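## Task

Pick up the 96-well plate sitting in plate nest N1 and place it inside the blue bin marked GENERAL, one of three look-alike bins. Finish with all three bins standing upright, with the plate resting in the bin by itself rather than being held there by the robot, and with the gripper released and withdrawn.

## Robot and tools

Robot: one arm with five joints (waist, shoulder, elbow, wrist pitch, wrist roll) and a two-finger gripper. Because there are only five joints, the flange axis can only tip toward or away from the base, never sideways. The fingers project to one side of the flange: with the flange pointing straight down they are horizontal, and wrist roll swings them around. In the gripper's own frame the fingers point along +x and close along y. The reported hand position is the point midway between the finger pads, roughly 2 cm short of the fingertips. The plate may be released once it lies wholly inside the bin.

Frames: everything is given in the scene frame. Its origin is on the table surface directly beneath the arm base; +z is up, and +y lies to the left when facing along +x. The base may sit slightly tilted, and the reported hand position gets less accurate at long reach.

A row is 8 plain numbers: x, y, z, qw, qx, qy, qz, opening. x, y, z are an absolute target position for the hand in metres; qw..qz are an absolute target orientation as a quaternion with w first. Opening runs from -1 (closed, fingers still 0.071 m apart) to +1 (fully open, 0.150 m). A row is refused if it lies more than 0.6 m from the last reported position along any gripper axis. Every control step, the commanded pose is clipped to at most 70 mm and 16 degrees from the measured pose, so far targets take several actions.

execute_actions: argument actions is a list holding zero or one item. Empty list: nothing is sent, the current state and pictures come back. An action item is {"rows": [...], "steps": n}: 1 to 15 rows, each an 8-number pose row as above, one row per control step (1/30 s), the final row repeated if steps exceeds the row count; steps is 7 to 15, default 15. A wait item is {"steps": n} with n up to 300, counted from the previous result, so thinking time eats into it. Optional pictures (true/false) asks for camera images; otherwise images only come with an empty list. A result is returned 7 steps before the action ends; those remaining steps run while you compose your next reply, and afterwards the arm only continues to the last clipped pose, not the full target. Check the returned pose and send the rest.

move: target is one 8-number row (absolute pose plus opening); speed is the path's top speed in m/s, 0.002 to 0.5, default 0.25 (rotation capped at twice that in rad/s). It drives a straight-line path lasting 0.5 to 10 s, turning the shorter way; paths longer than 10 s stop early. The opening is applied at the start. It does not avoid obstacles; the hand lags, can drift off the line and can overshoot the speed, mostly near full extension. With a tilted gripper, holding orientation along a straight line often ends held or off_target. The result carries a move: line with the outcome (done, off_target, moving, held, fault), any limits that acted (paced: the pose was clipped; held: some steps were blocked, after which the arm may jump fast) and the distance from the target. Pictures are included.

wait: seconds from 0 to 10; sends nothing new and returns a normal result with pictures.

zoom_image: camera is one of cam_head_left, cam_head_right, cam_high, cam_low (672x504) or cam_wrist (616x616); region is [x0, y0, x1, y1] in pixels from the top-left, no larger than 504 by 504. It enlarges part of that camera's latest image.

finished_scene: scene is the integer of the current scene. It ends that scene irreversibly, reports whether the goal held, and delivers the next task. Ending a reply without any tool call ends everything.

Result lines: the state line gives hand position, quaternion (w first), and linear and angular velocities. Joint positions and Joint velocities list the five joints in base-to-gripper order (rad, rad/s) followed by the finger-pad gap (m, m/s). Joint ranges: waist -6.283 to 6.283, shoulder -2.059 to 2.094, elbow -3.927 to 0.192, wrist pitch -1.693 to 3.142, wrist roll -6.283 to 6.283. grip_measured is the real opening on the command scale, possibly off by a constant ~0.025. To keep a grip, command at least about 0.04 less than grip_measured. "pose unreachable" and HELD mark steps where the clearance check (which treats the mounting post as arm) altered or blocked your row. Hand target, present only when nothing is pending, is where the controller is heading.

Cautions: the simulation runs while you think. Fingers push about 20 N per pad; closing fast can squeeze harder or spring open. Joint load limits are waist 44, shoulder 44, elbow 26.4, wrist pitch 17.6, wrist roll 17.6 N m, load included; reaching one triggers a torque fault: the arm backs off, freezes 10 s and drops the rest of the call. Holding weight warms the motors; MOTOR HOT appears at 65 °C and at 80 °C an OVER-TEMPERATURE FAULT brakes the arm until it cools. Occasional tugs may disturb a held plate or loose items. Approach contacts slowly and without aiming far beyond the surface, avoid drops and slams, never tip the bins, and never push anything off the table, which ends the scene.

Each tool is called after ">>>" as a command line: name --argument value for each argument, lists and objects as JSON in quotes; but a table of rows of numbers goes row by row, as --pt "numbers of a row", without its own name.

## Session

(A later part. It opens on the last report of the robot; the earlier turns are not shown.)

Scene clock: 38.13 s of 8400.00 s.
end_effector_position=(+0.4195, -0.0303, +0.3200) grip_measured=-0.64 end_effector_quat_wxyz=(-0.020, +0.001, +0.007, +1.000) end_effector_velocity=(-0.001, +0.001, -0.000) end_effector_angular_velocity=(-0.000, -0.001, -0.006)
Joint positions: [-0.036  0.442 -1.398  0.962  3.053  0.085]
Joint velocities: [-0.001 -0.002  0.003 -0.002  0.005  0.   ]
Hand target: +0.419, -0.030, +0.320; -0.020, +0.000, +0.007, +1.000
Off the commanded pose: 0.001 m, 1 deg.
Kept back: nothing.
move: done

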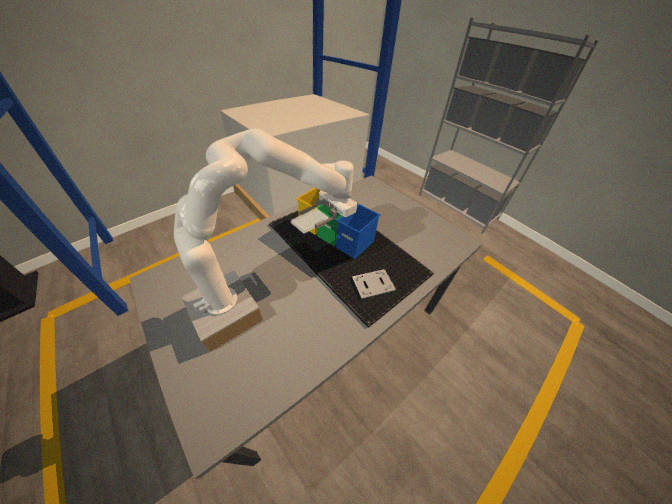

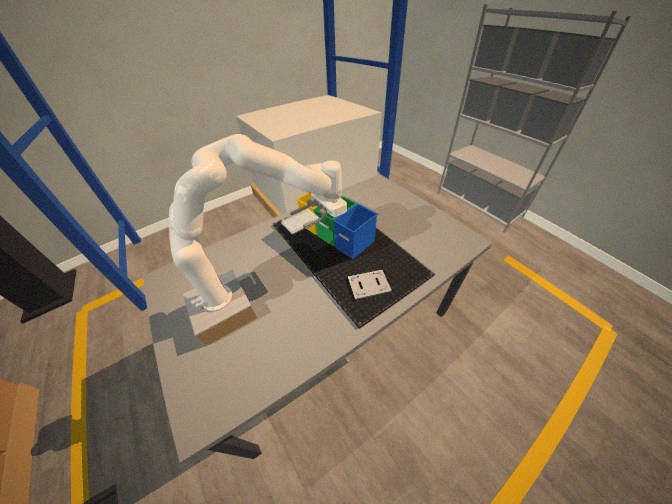

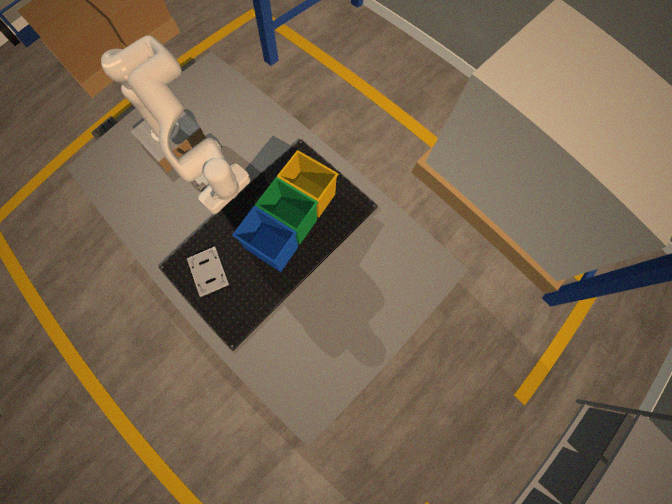

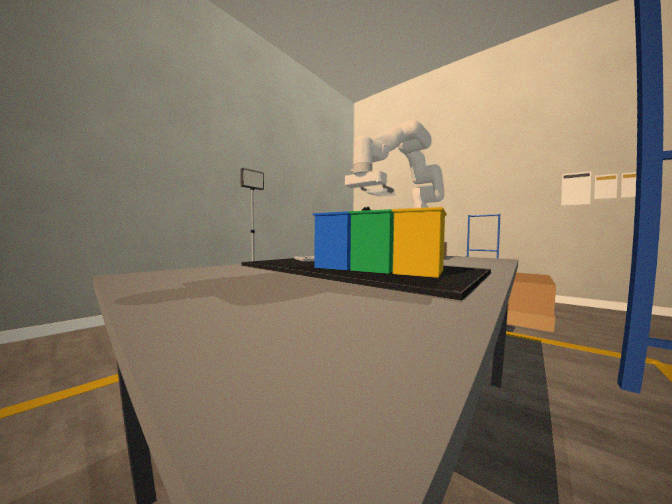

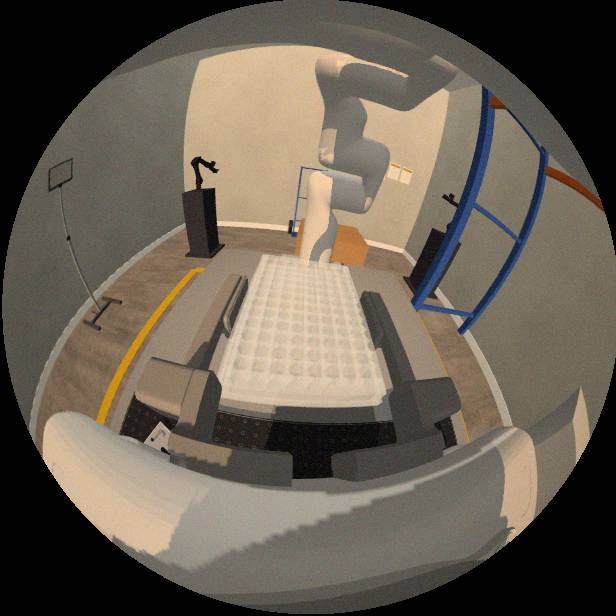

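>>> move --target '[0.66,-0.04,0.32,0.02,-0.707,0.02,0.707,-0.75]' --speed 0.15

Scene clock: 44.17 s of 8400.00 s.
end_effector_position=(+0.6599, -0.0394, +0.3201) grip_measured=-0.64 end_effector_quat_wxyz=(-0.022, +0.707, -0.025, -0.707) end_effector_velocity=(+0.001, -0.001, +0.000) end_effector_angular_velocity=(+0.002, -0.006, -0.001)
Joint positions: [-0.054  0.628 -1.463 -0.73   3.152  0.085]
Joint velocities: [-0.001  0.003 -0.003 -0.006  0.002 -0.   ]
Hand target: +0.660, -0.039, +0.320; -0.022, +0.707, -0.025, -0.707
Off the commanded pose: 0.001 m, 1 deg.
Kept back: nothing.
move: done

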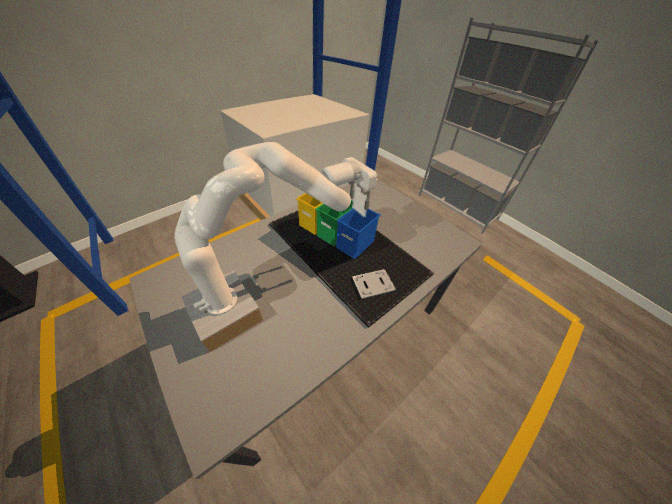

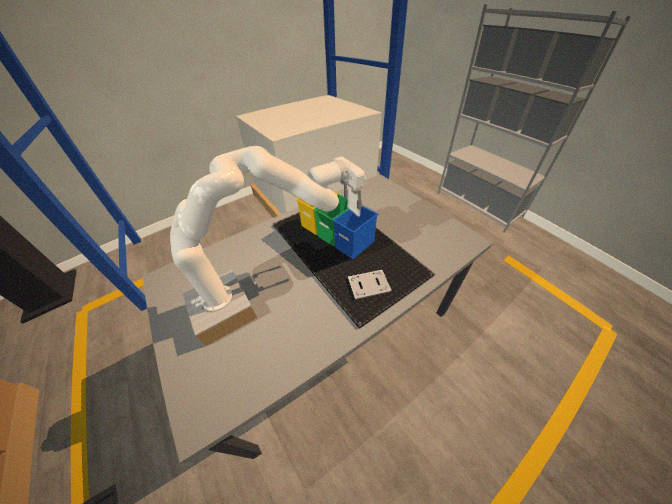

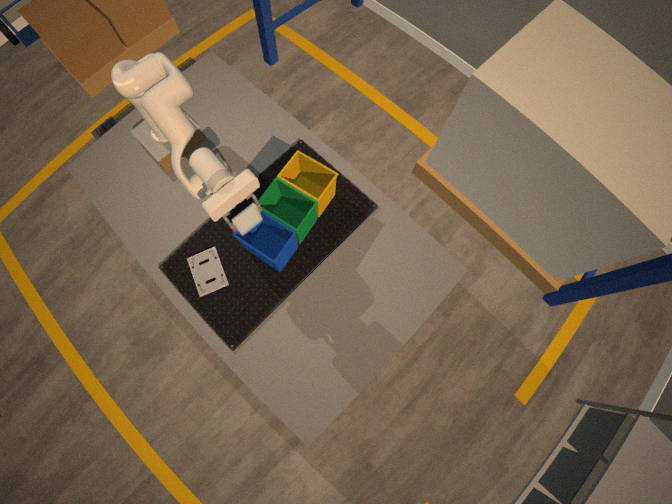

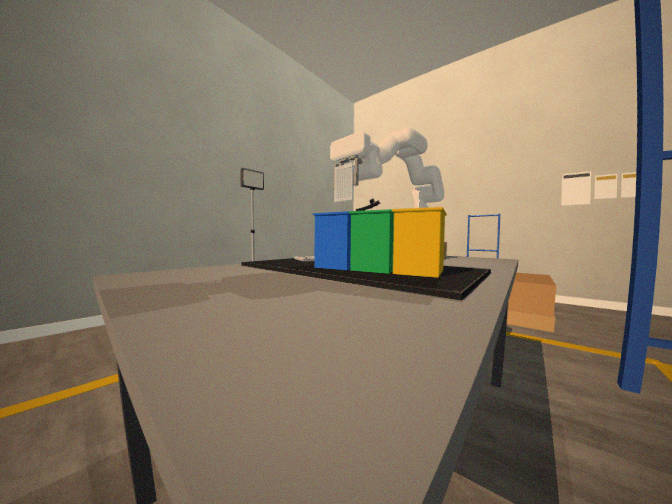

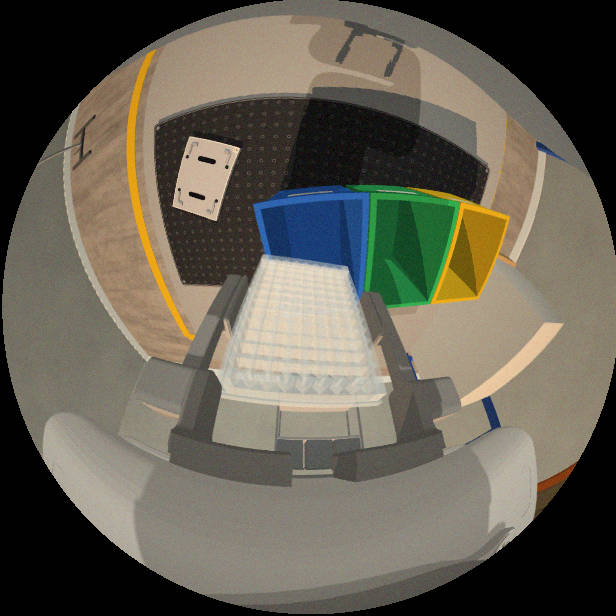

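>>> move --target '[0.68,-0.04,0.27,0.02,-0.707,0.02,0.707,-0.75]' --speed 0.08

>>> zoom_image --camera "cam_high" --region '[190,150,350,290]'

>>> zoom_image --camera "cam_head_right" --region '[280,150,420,270]'

Scene clock: 45.67 s of 8400.00 s.
end_effector_position=(+0.6800, -0.0398, +0.2706) grip_measured=-0.64 end_effector_quat_wxyz=(-0.022, +0.707, -0.024, -0.706) end_effector_velocity=(+0.001, +0.000, -0.000) end_effector_angular_velocity=(-0.000, -0.001, +0.001)
Joint positions: [-0.052  0.785 -1.571 -0.779  3.154  0.085]
Joint velocities: [ 0.001  0.005 -0.007  0.001 -0.     0.   ]
Hand target: +0.680, -0.040, +0.270; -0.022, +0.707, -0.024, -0.707
Off the commanded pose: 0.001 m, 0 deg.
Kept back: nothing.
move: done

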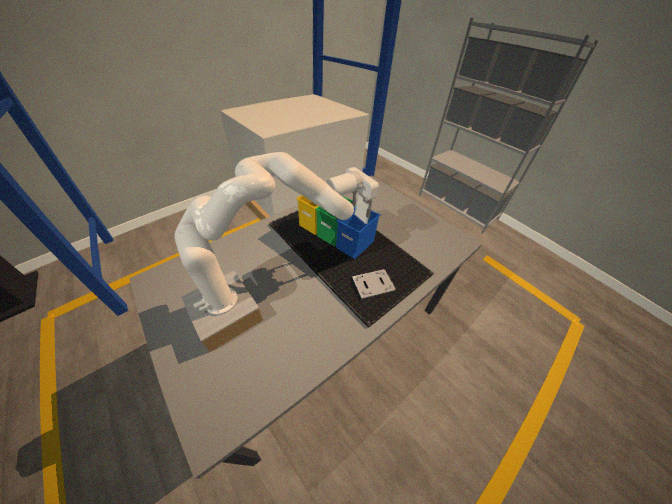

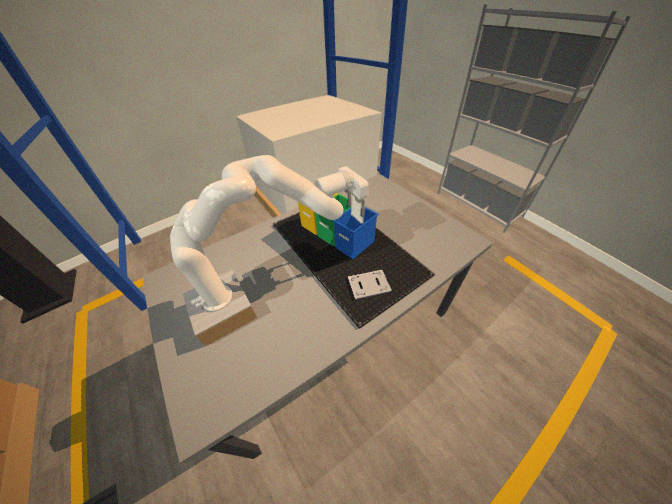

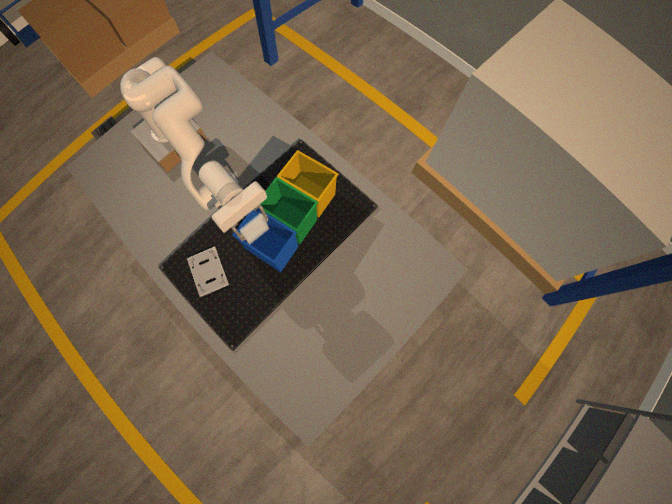

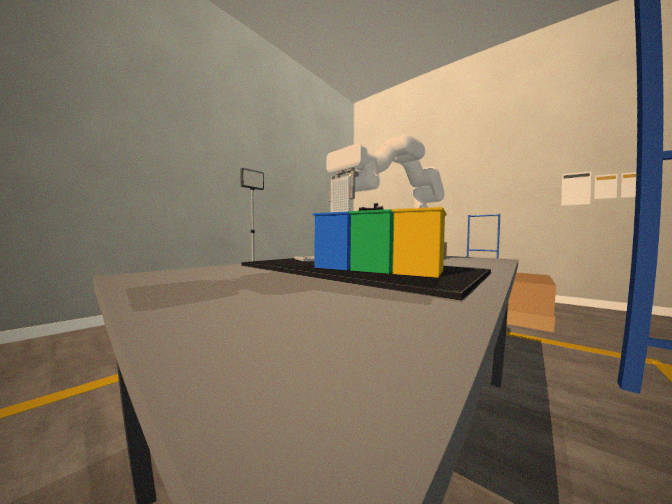

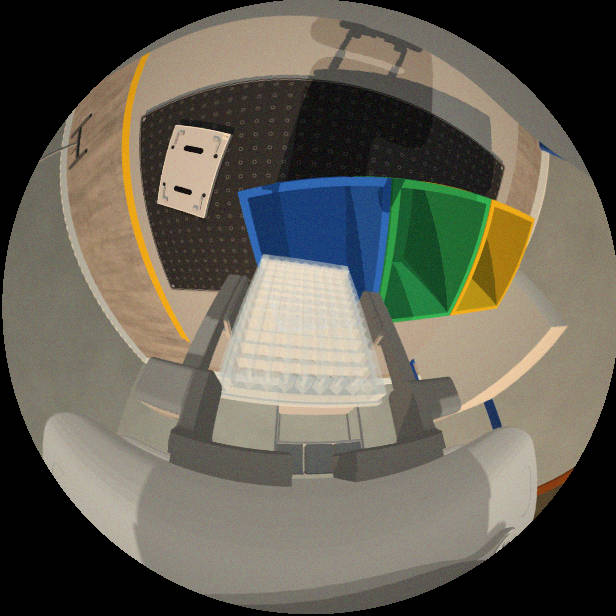

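Region (190, 150, 350, 290) of cam_high's 672x504 image, scaled by 3.150, with more detail than that image has; it fills the top 441 rows of this view, and the rest is white.

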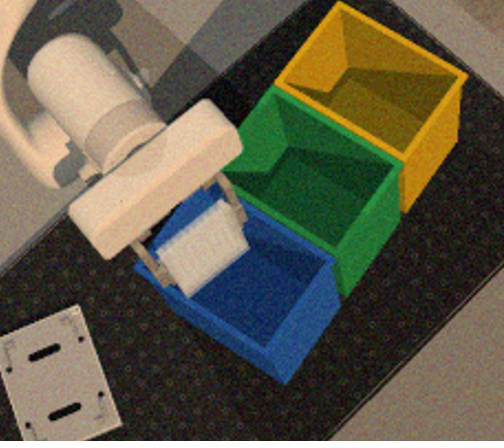

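Region (280, 150, 420, 270) of cam_head_right's 672x504 image, scaled by 3.600, with more detail than that image has; it fills the top 432 rows of this view, and the rest is white.

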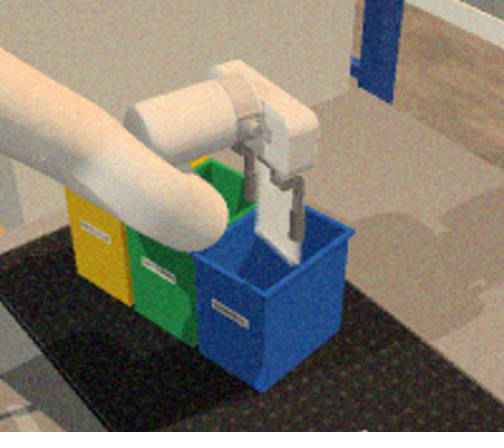

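>>> move --target '[0.68,-0.036,0.235,0.02,-0.707,0.02,0.707,-0.75]' --speed 0.04

>>> zoom_image --camera "cam_high" --region '[190,150,350,290]'

>>> zoom_image --camera "cam_head_right" --region '[280,150,420,270]'

Scene clock: 47.13 s of 8400.00 s.
end_effector_position=(+0.6800, -0.0359, +0.2353) grip_measured=-0.64 end_effector_quat_wxyz=(-0.021, +0.707, -0.021, -0.707) end_effector_velocity=(+0.001, -0.000, +0.001) end_effector_angular_velocity=(-0.000, -0.005, -0.001)
Joint positions: [-0.046  0.857 -1.585 -0.838  3.156  0.085]
Joint velocities: [-0.001  0.001 -0.003 -0.002 -0.     0.   ]
Hand target: +0.680, -0.036, +0.235; -0.021, +0.707, -0.021, -0.707
Off the commanded pose: 0.000 m, 0 deg.
Kept back: nothing.
move: done

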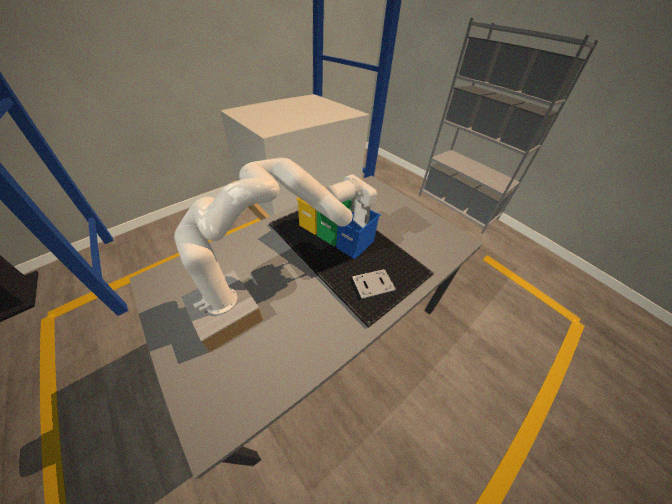

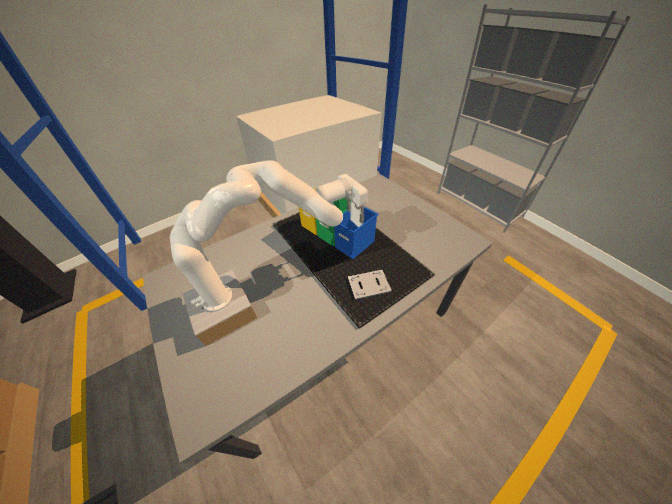

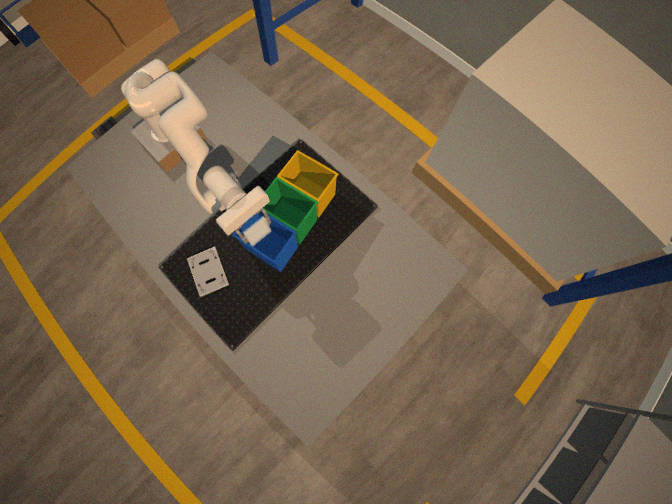

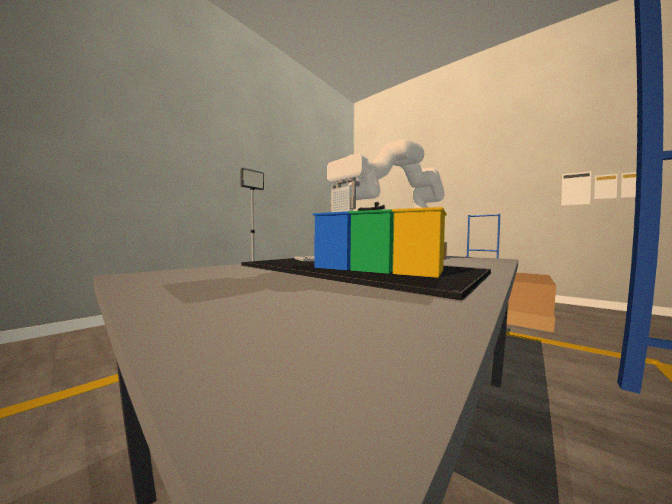

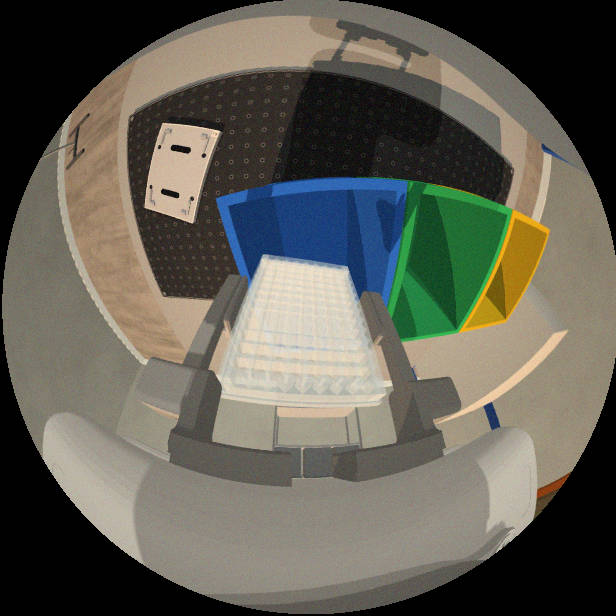

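Region (190, 150, 350, 290) of cam_high's 672x504 image, scaled by 3.150, with more detail than that image has; it fills the top 441 rows of this view, and the rest is white.

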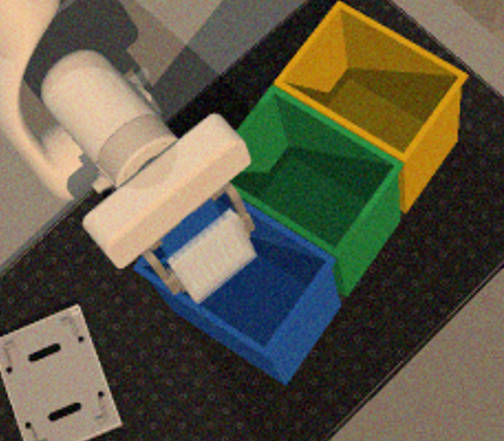

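Region (280, 150, 420, 270) of cam_head_right's 672x504 image, scaled by 3.600, with more detail than that image has; it fills the top 432 rows of this view, and the rest is white.

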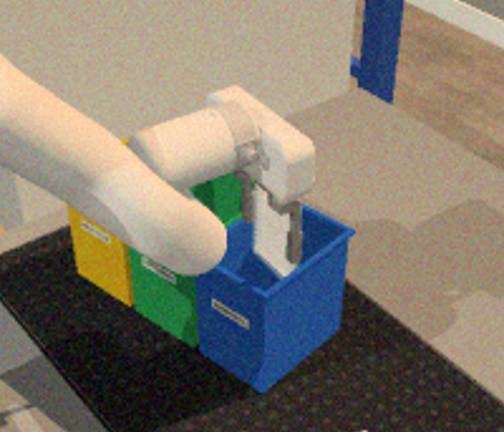

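>>> move --target '[0.685,-0.035,0.18,0.02,-0.707,0.02,0.707,-0.75]' --speed 0.03

>>> zoom_image --camera "cam_high" --region '[190,150,350,290]'

Scene clock: 49.50 s of 8400.00 s.
end_effector_position=(+0.6944, -0.0360, +0.2111) grip_measured=-0.63 end_effector_quat_wxyz=(-0.017, +0.726, -0.022, -0.687) end_effector_velocity=(+0.003, +0.000, +0.000) end_effector_angular_velocity=(-0.001, -0.005, +0.001)
Joint positions: [-0.043  0.964 -1.673 -0.911  3.15   0.085]
Joint velocities: [ 0.001  0.009 -0.015  0.001 -0.    -0.   ]
Hand target: +0.684, -0.035, +0.181; -0.020, +0.707, -0.020, -0.707
Off the commanded pose: 0.032 m, 3 deg.
Kept back: nothing.
move: off_target

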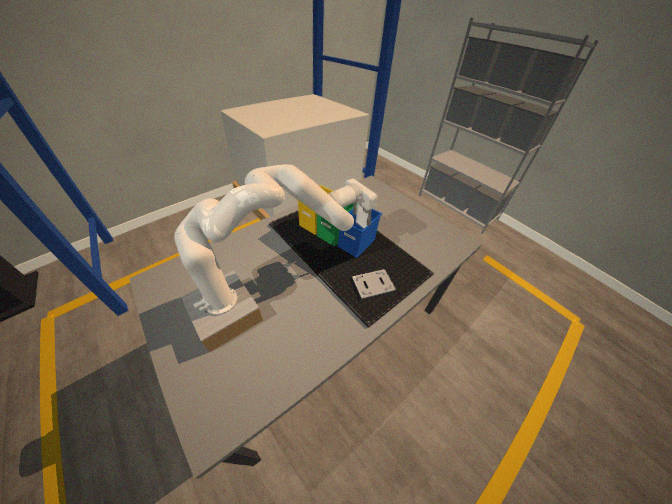

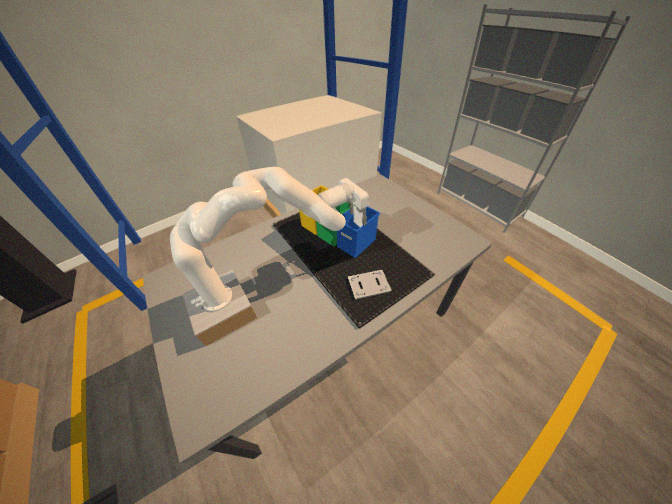

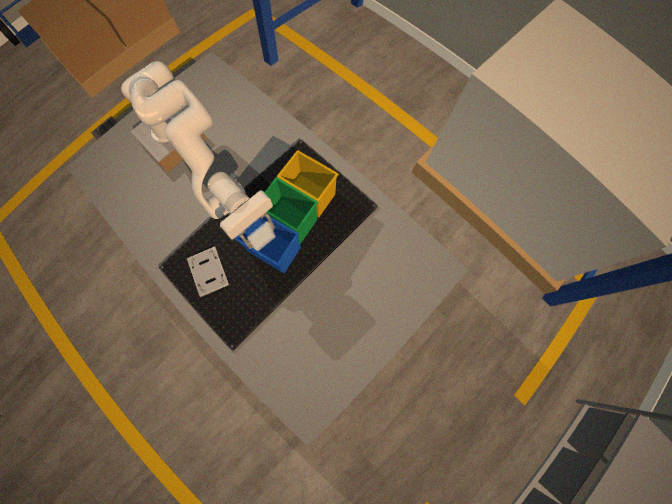

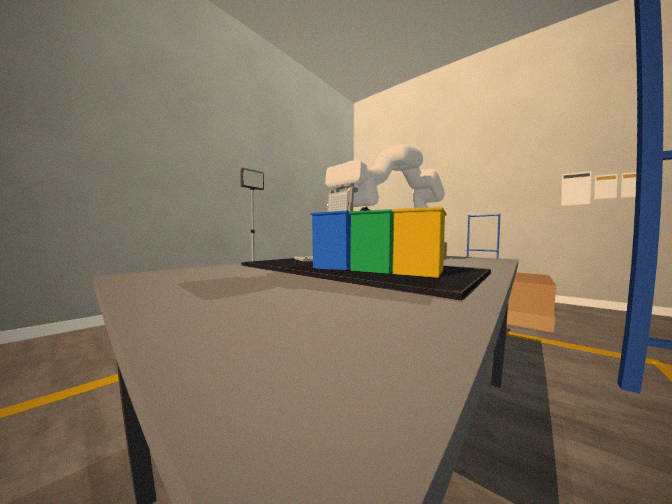

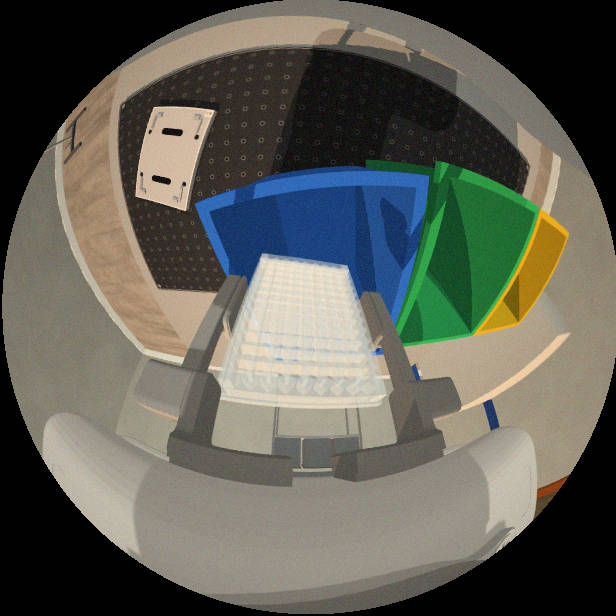

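Region (190, 150, 350, 290) of cam_high's 672x504 image, scaled by 3.150, with more detail than that image has; it fills the top 441 rows of this view, and the rest is white.

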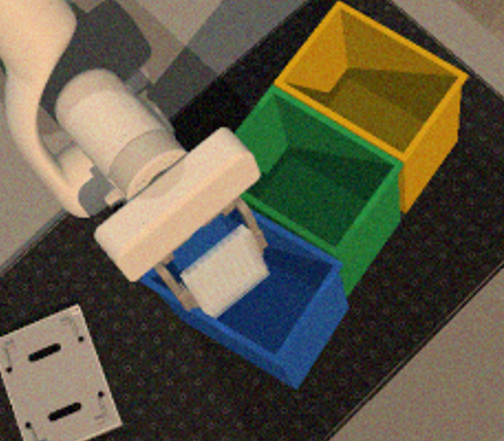

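>>> move --target '[0.69,-0.035,0.24,0.017,-0.537,0.011,0.843,-0.75]' --speed 0.04

>>> zoom_image --camera "cam_head_right" --region '[280,150,420,270]'

Scene clock: 56.27 s of 8400.00 s.
end_effector_position=(+0.6899, -0.0348, +0.2401) grip_measured=-0.64 end_effector_quat_wxyz=(+0.020, -0.537, +0.020, +0.843) end_effector_velocity=(-0.000, -0.001, -0.000) end_effector_angular_velocity=(+0.000, +0.014, -0.001)
Joint positions: [-0.041  0.941 -1.93  -0.141  3.145  0.085]
Joint velocities: [-0.001  0.004 -0.011  0.021 -0.001  0.   ]
Hand target: +0.690, -0.035, +0.240; +0.020, -0.537, +0.020, +0.843
Off the commanded pose: 0.000 m, 1 deg.
Kept back: nothing.
move: done

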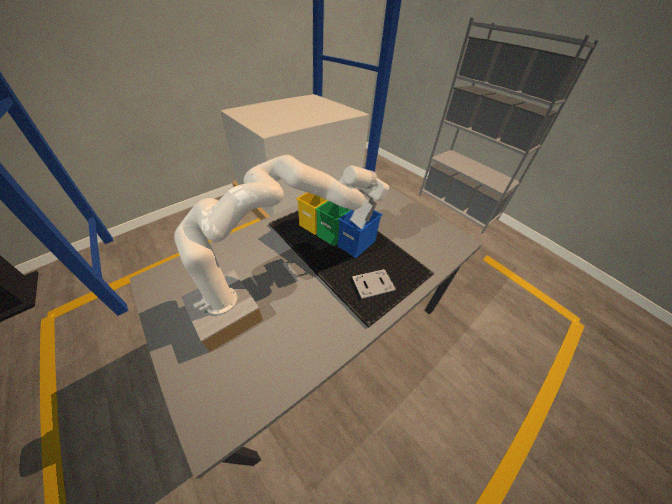

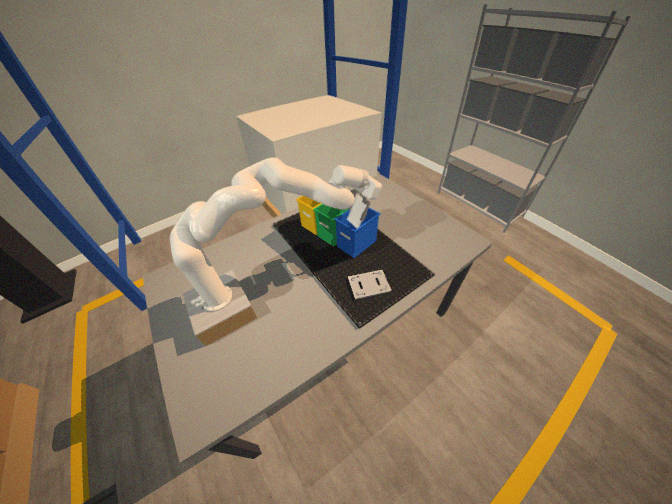

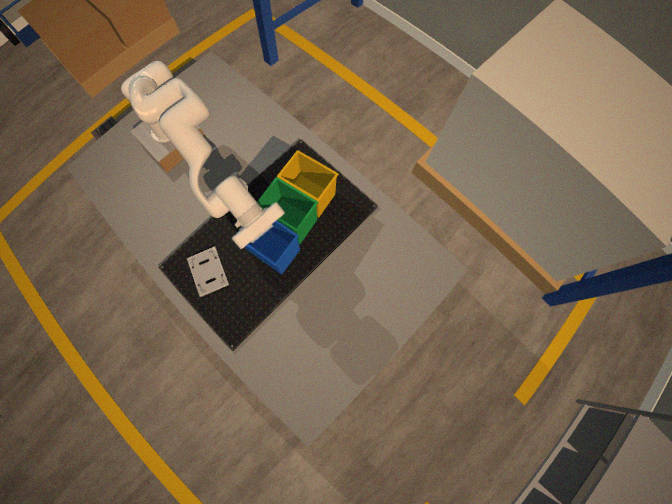

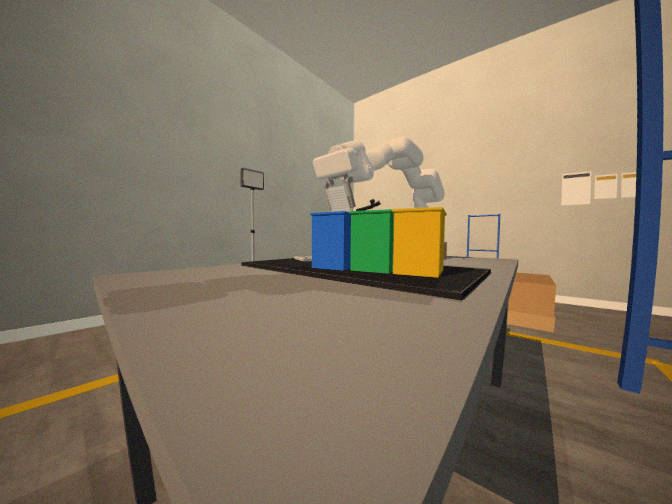

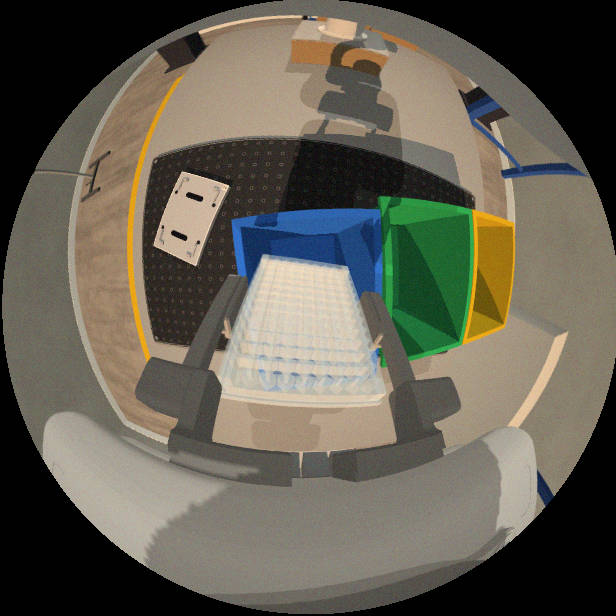

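Region (280, 150, 420, 270) of cam_head_right's 672x504 image, scaled by 3.600, with more detail than that image has; it fills the top 432 rows of this view, and the rest is white.

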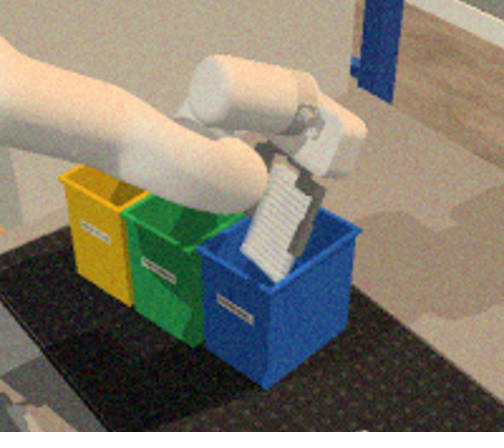

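>>> move --target '[0.725,-0.033,0.2,0.017,-0.537,0.011,0.843,-0.75]' --speed 0.03

>>> zoom_image --camera "cam_head_right" --region '[280,150,420,270]'

Scene clock: 58.60 s of 8400.00 s.
end_effector_position=(+0.7275, -0.0330, +0.2119) grip_measured=-0.64 end_effector_quat_wxyz=(+0.019, -0.545, +0.018, +0.838) end_effector_velocity=(+0.002, +0.003, +0.000) end_effector_angular_velocity=(+0.003, +0.004, +0.002)
Joint positions: [-0.036  1.194 -2.301 -0.041  3.149  0.085]
Joint velocities: [ 0.003  0.015 -0.03   0.018  0.003  0.   ]
Hand target: +0.725, -0.033, +0.200; +0.020, -0.537, +0.017, +0.843
Off the commanded pose: 0.012 m, 1 deg.
Kept back: nothing.
move: off_target

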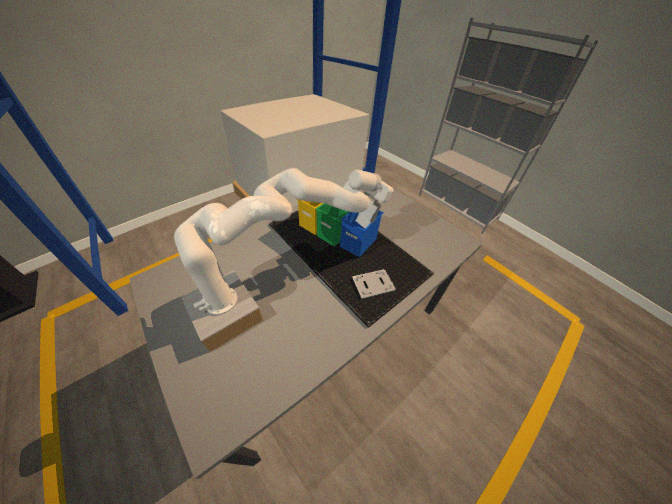

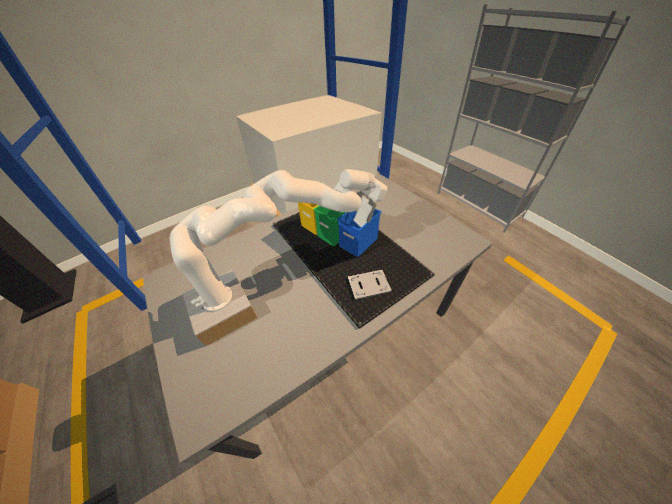

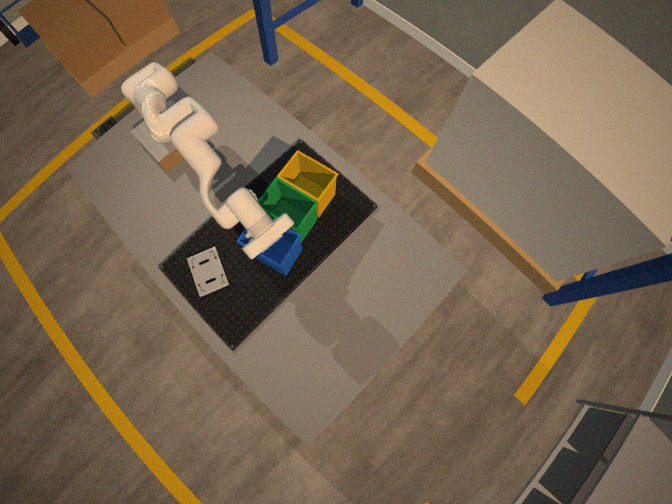

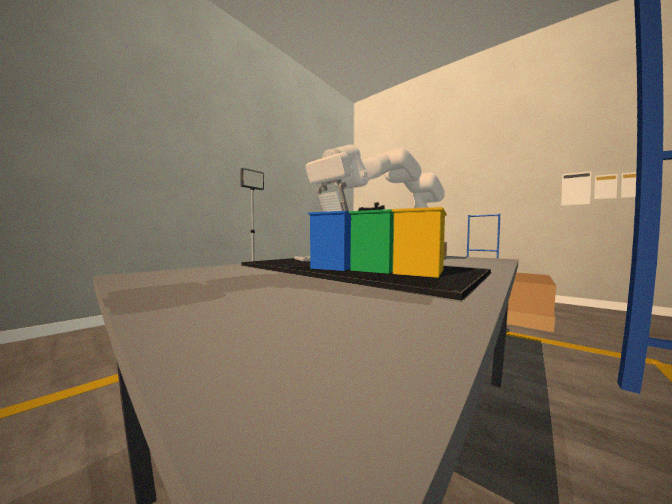

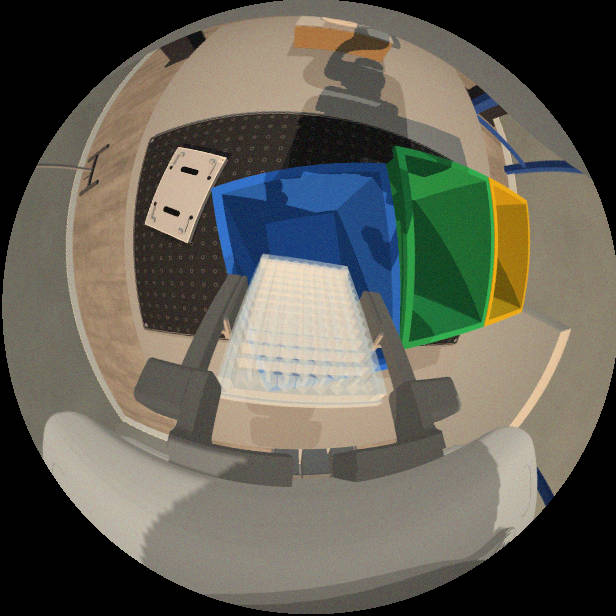

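Region (280, 150, 420, 270) of cam_head_right's 672x504 image, scaled by 3.600, with more detail than that image has; it fills the top 432 rows of this view, and the rest is white.

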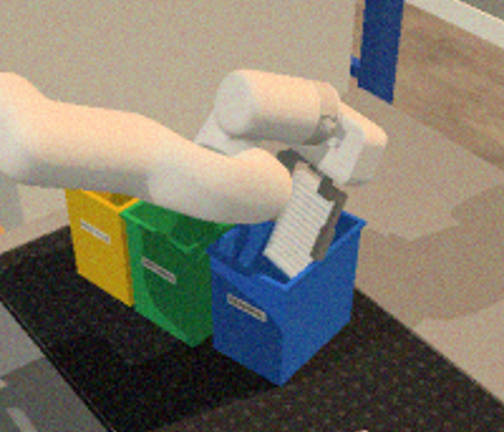

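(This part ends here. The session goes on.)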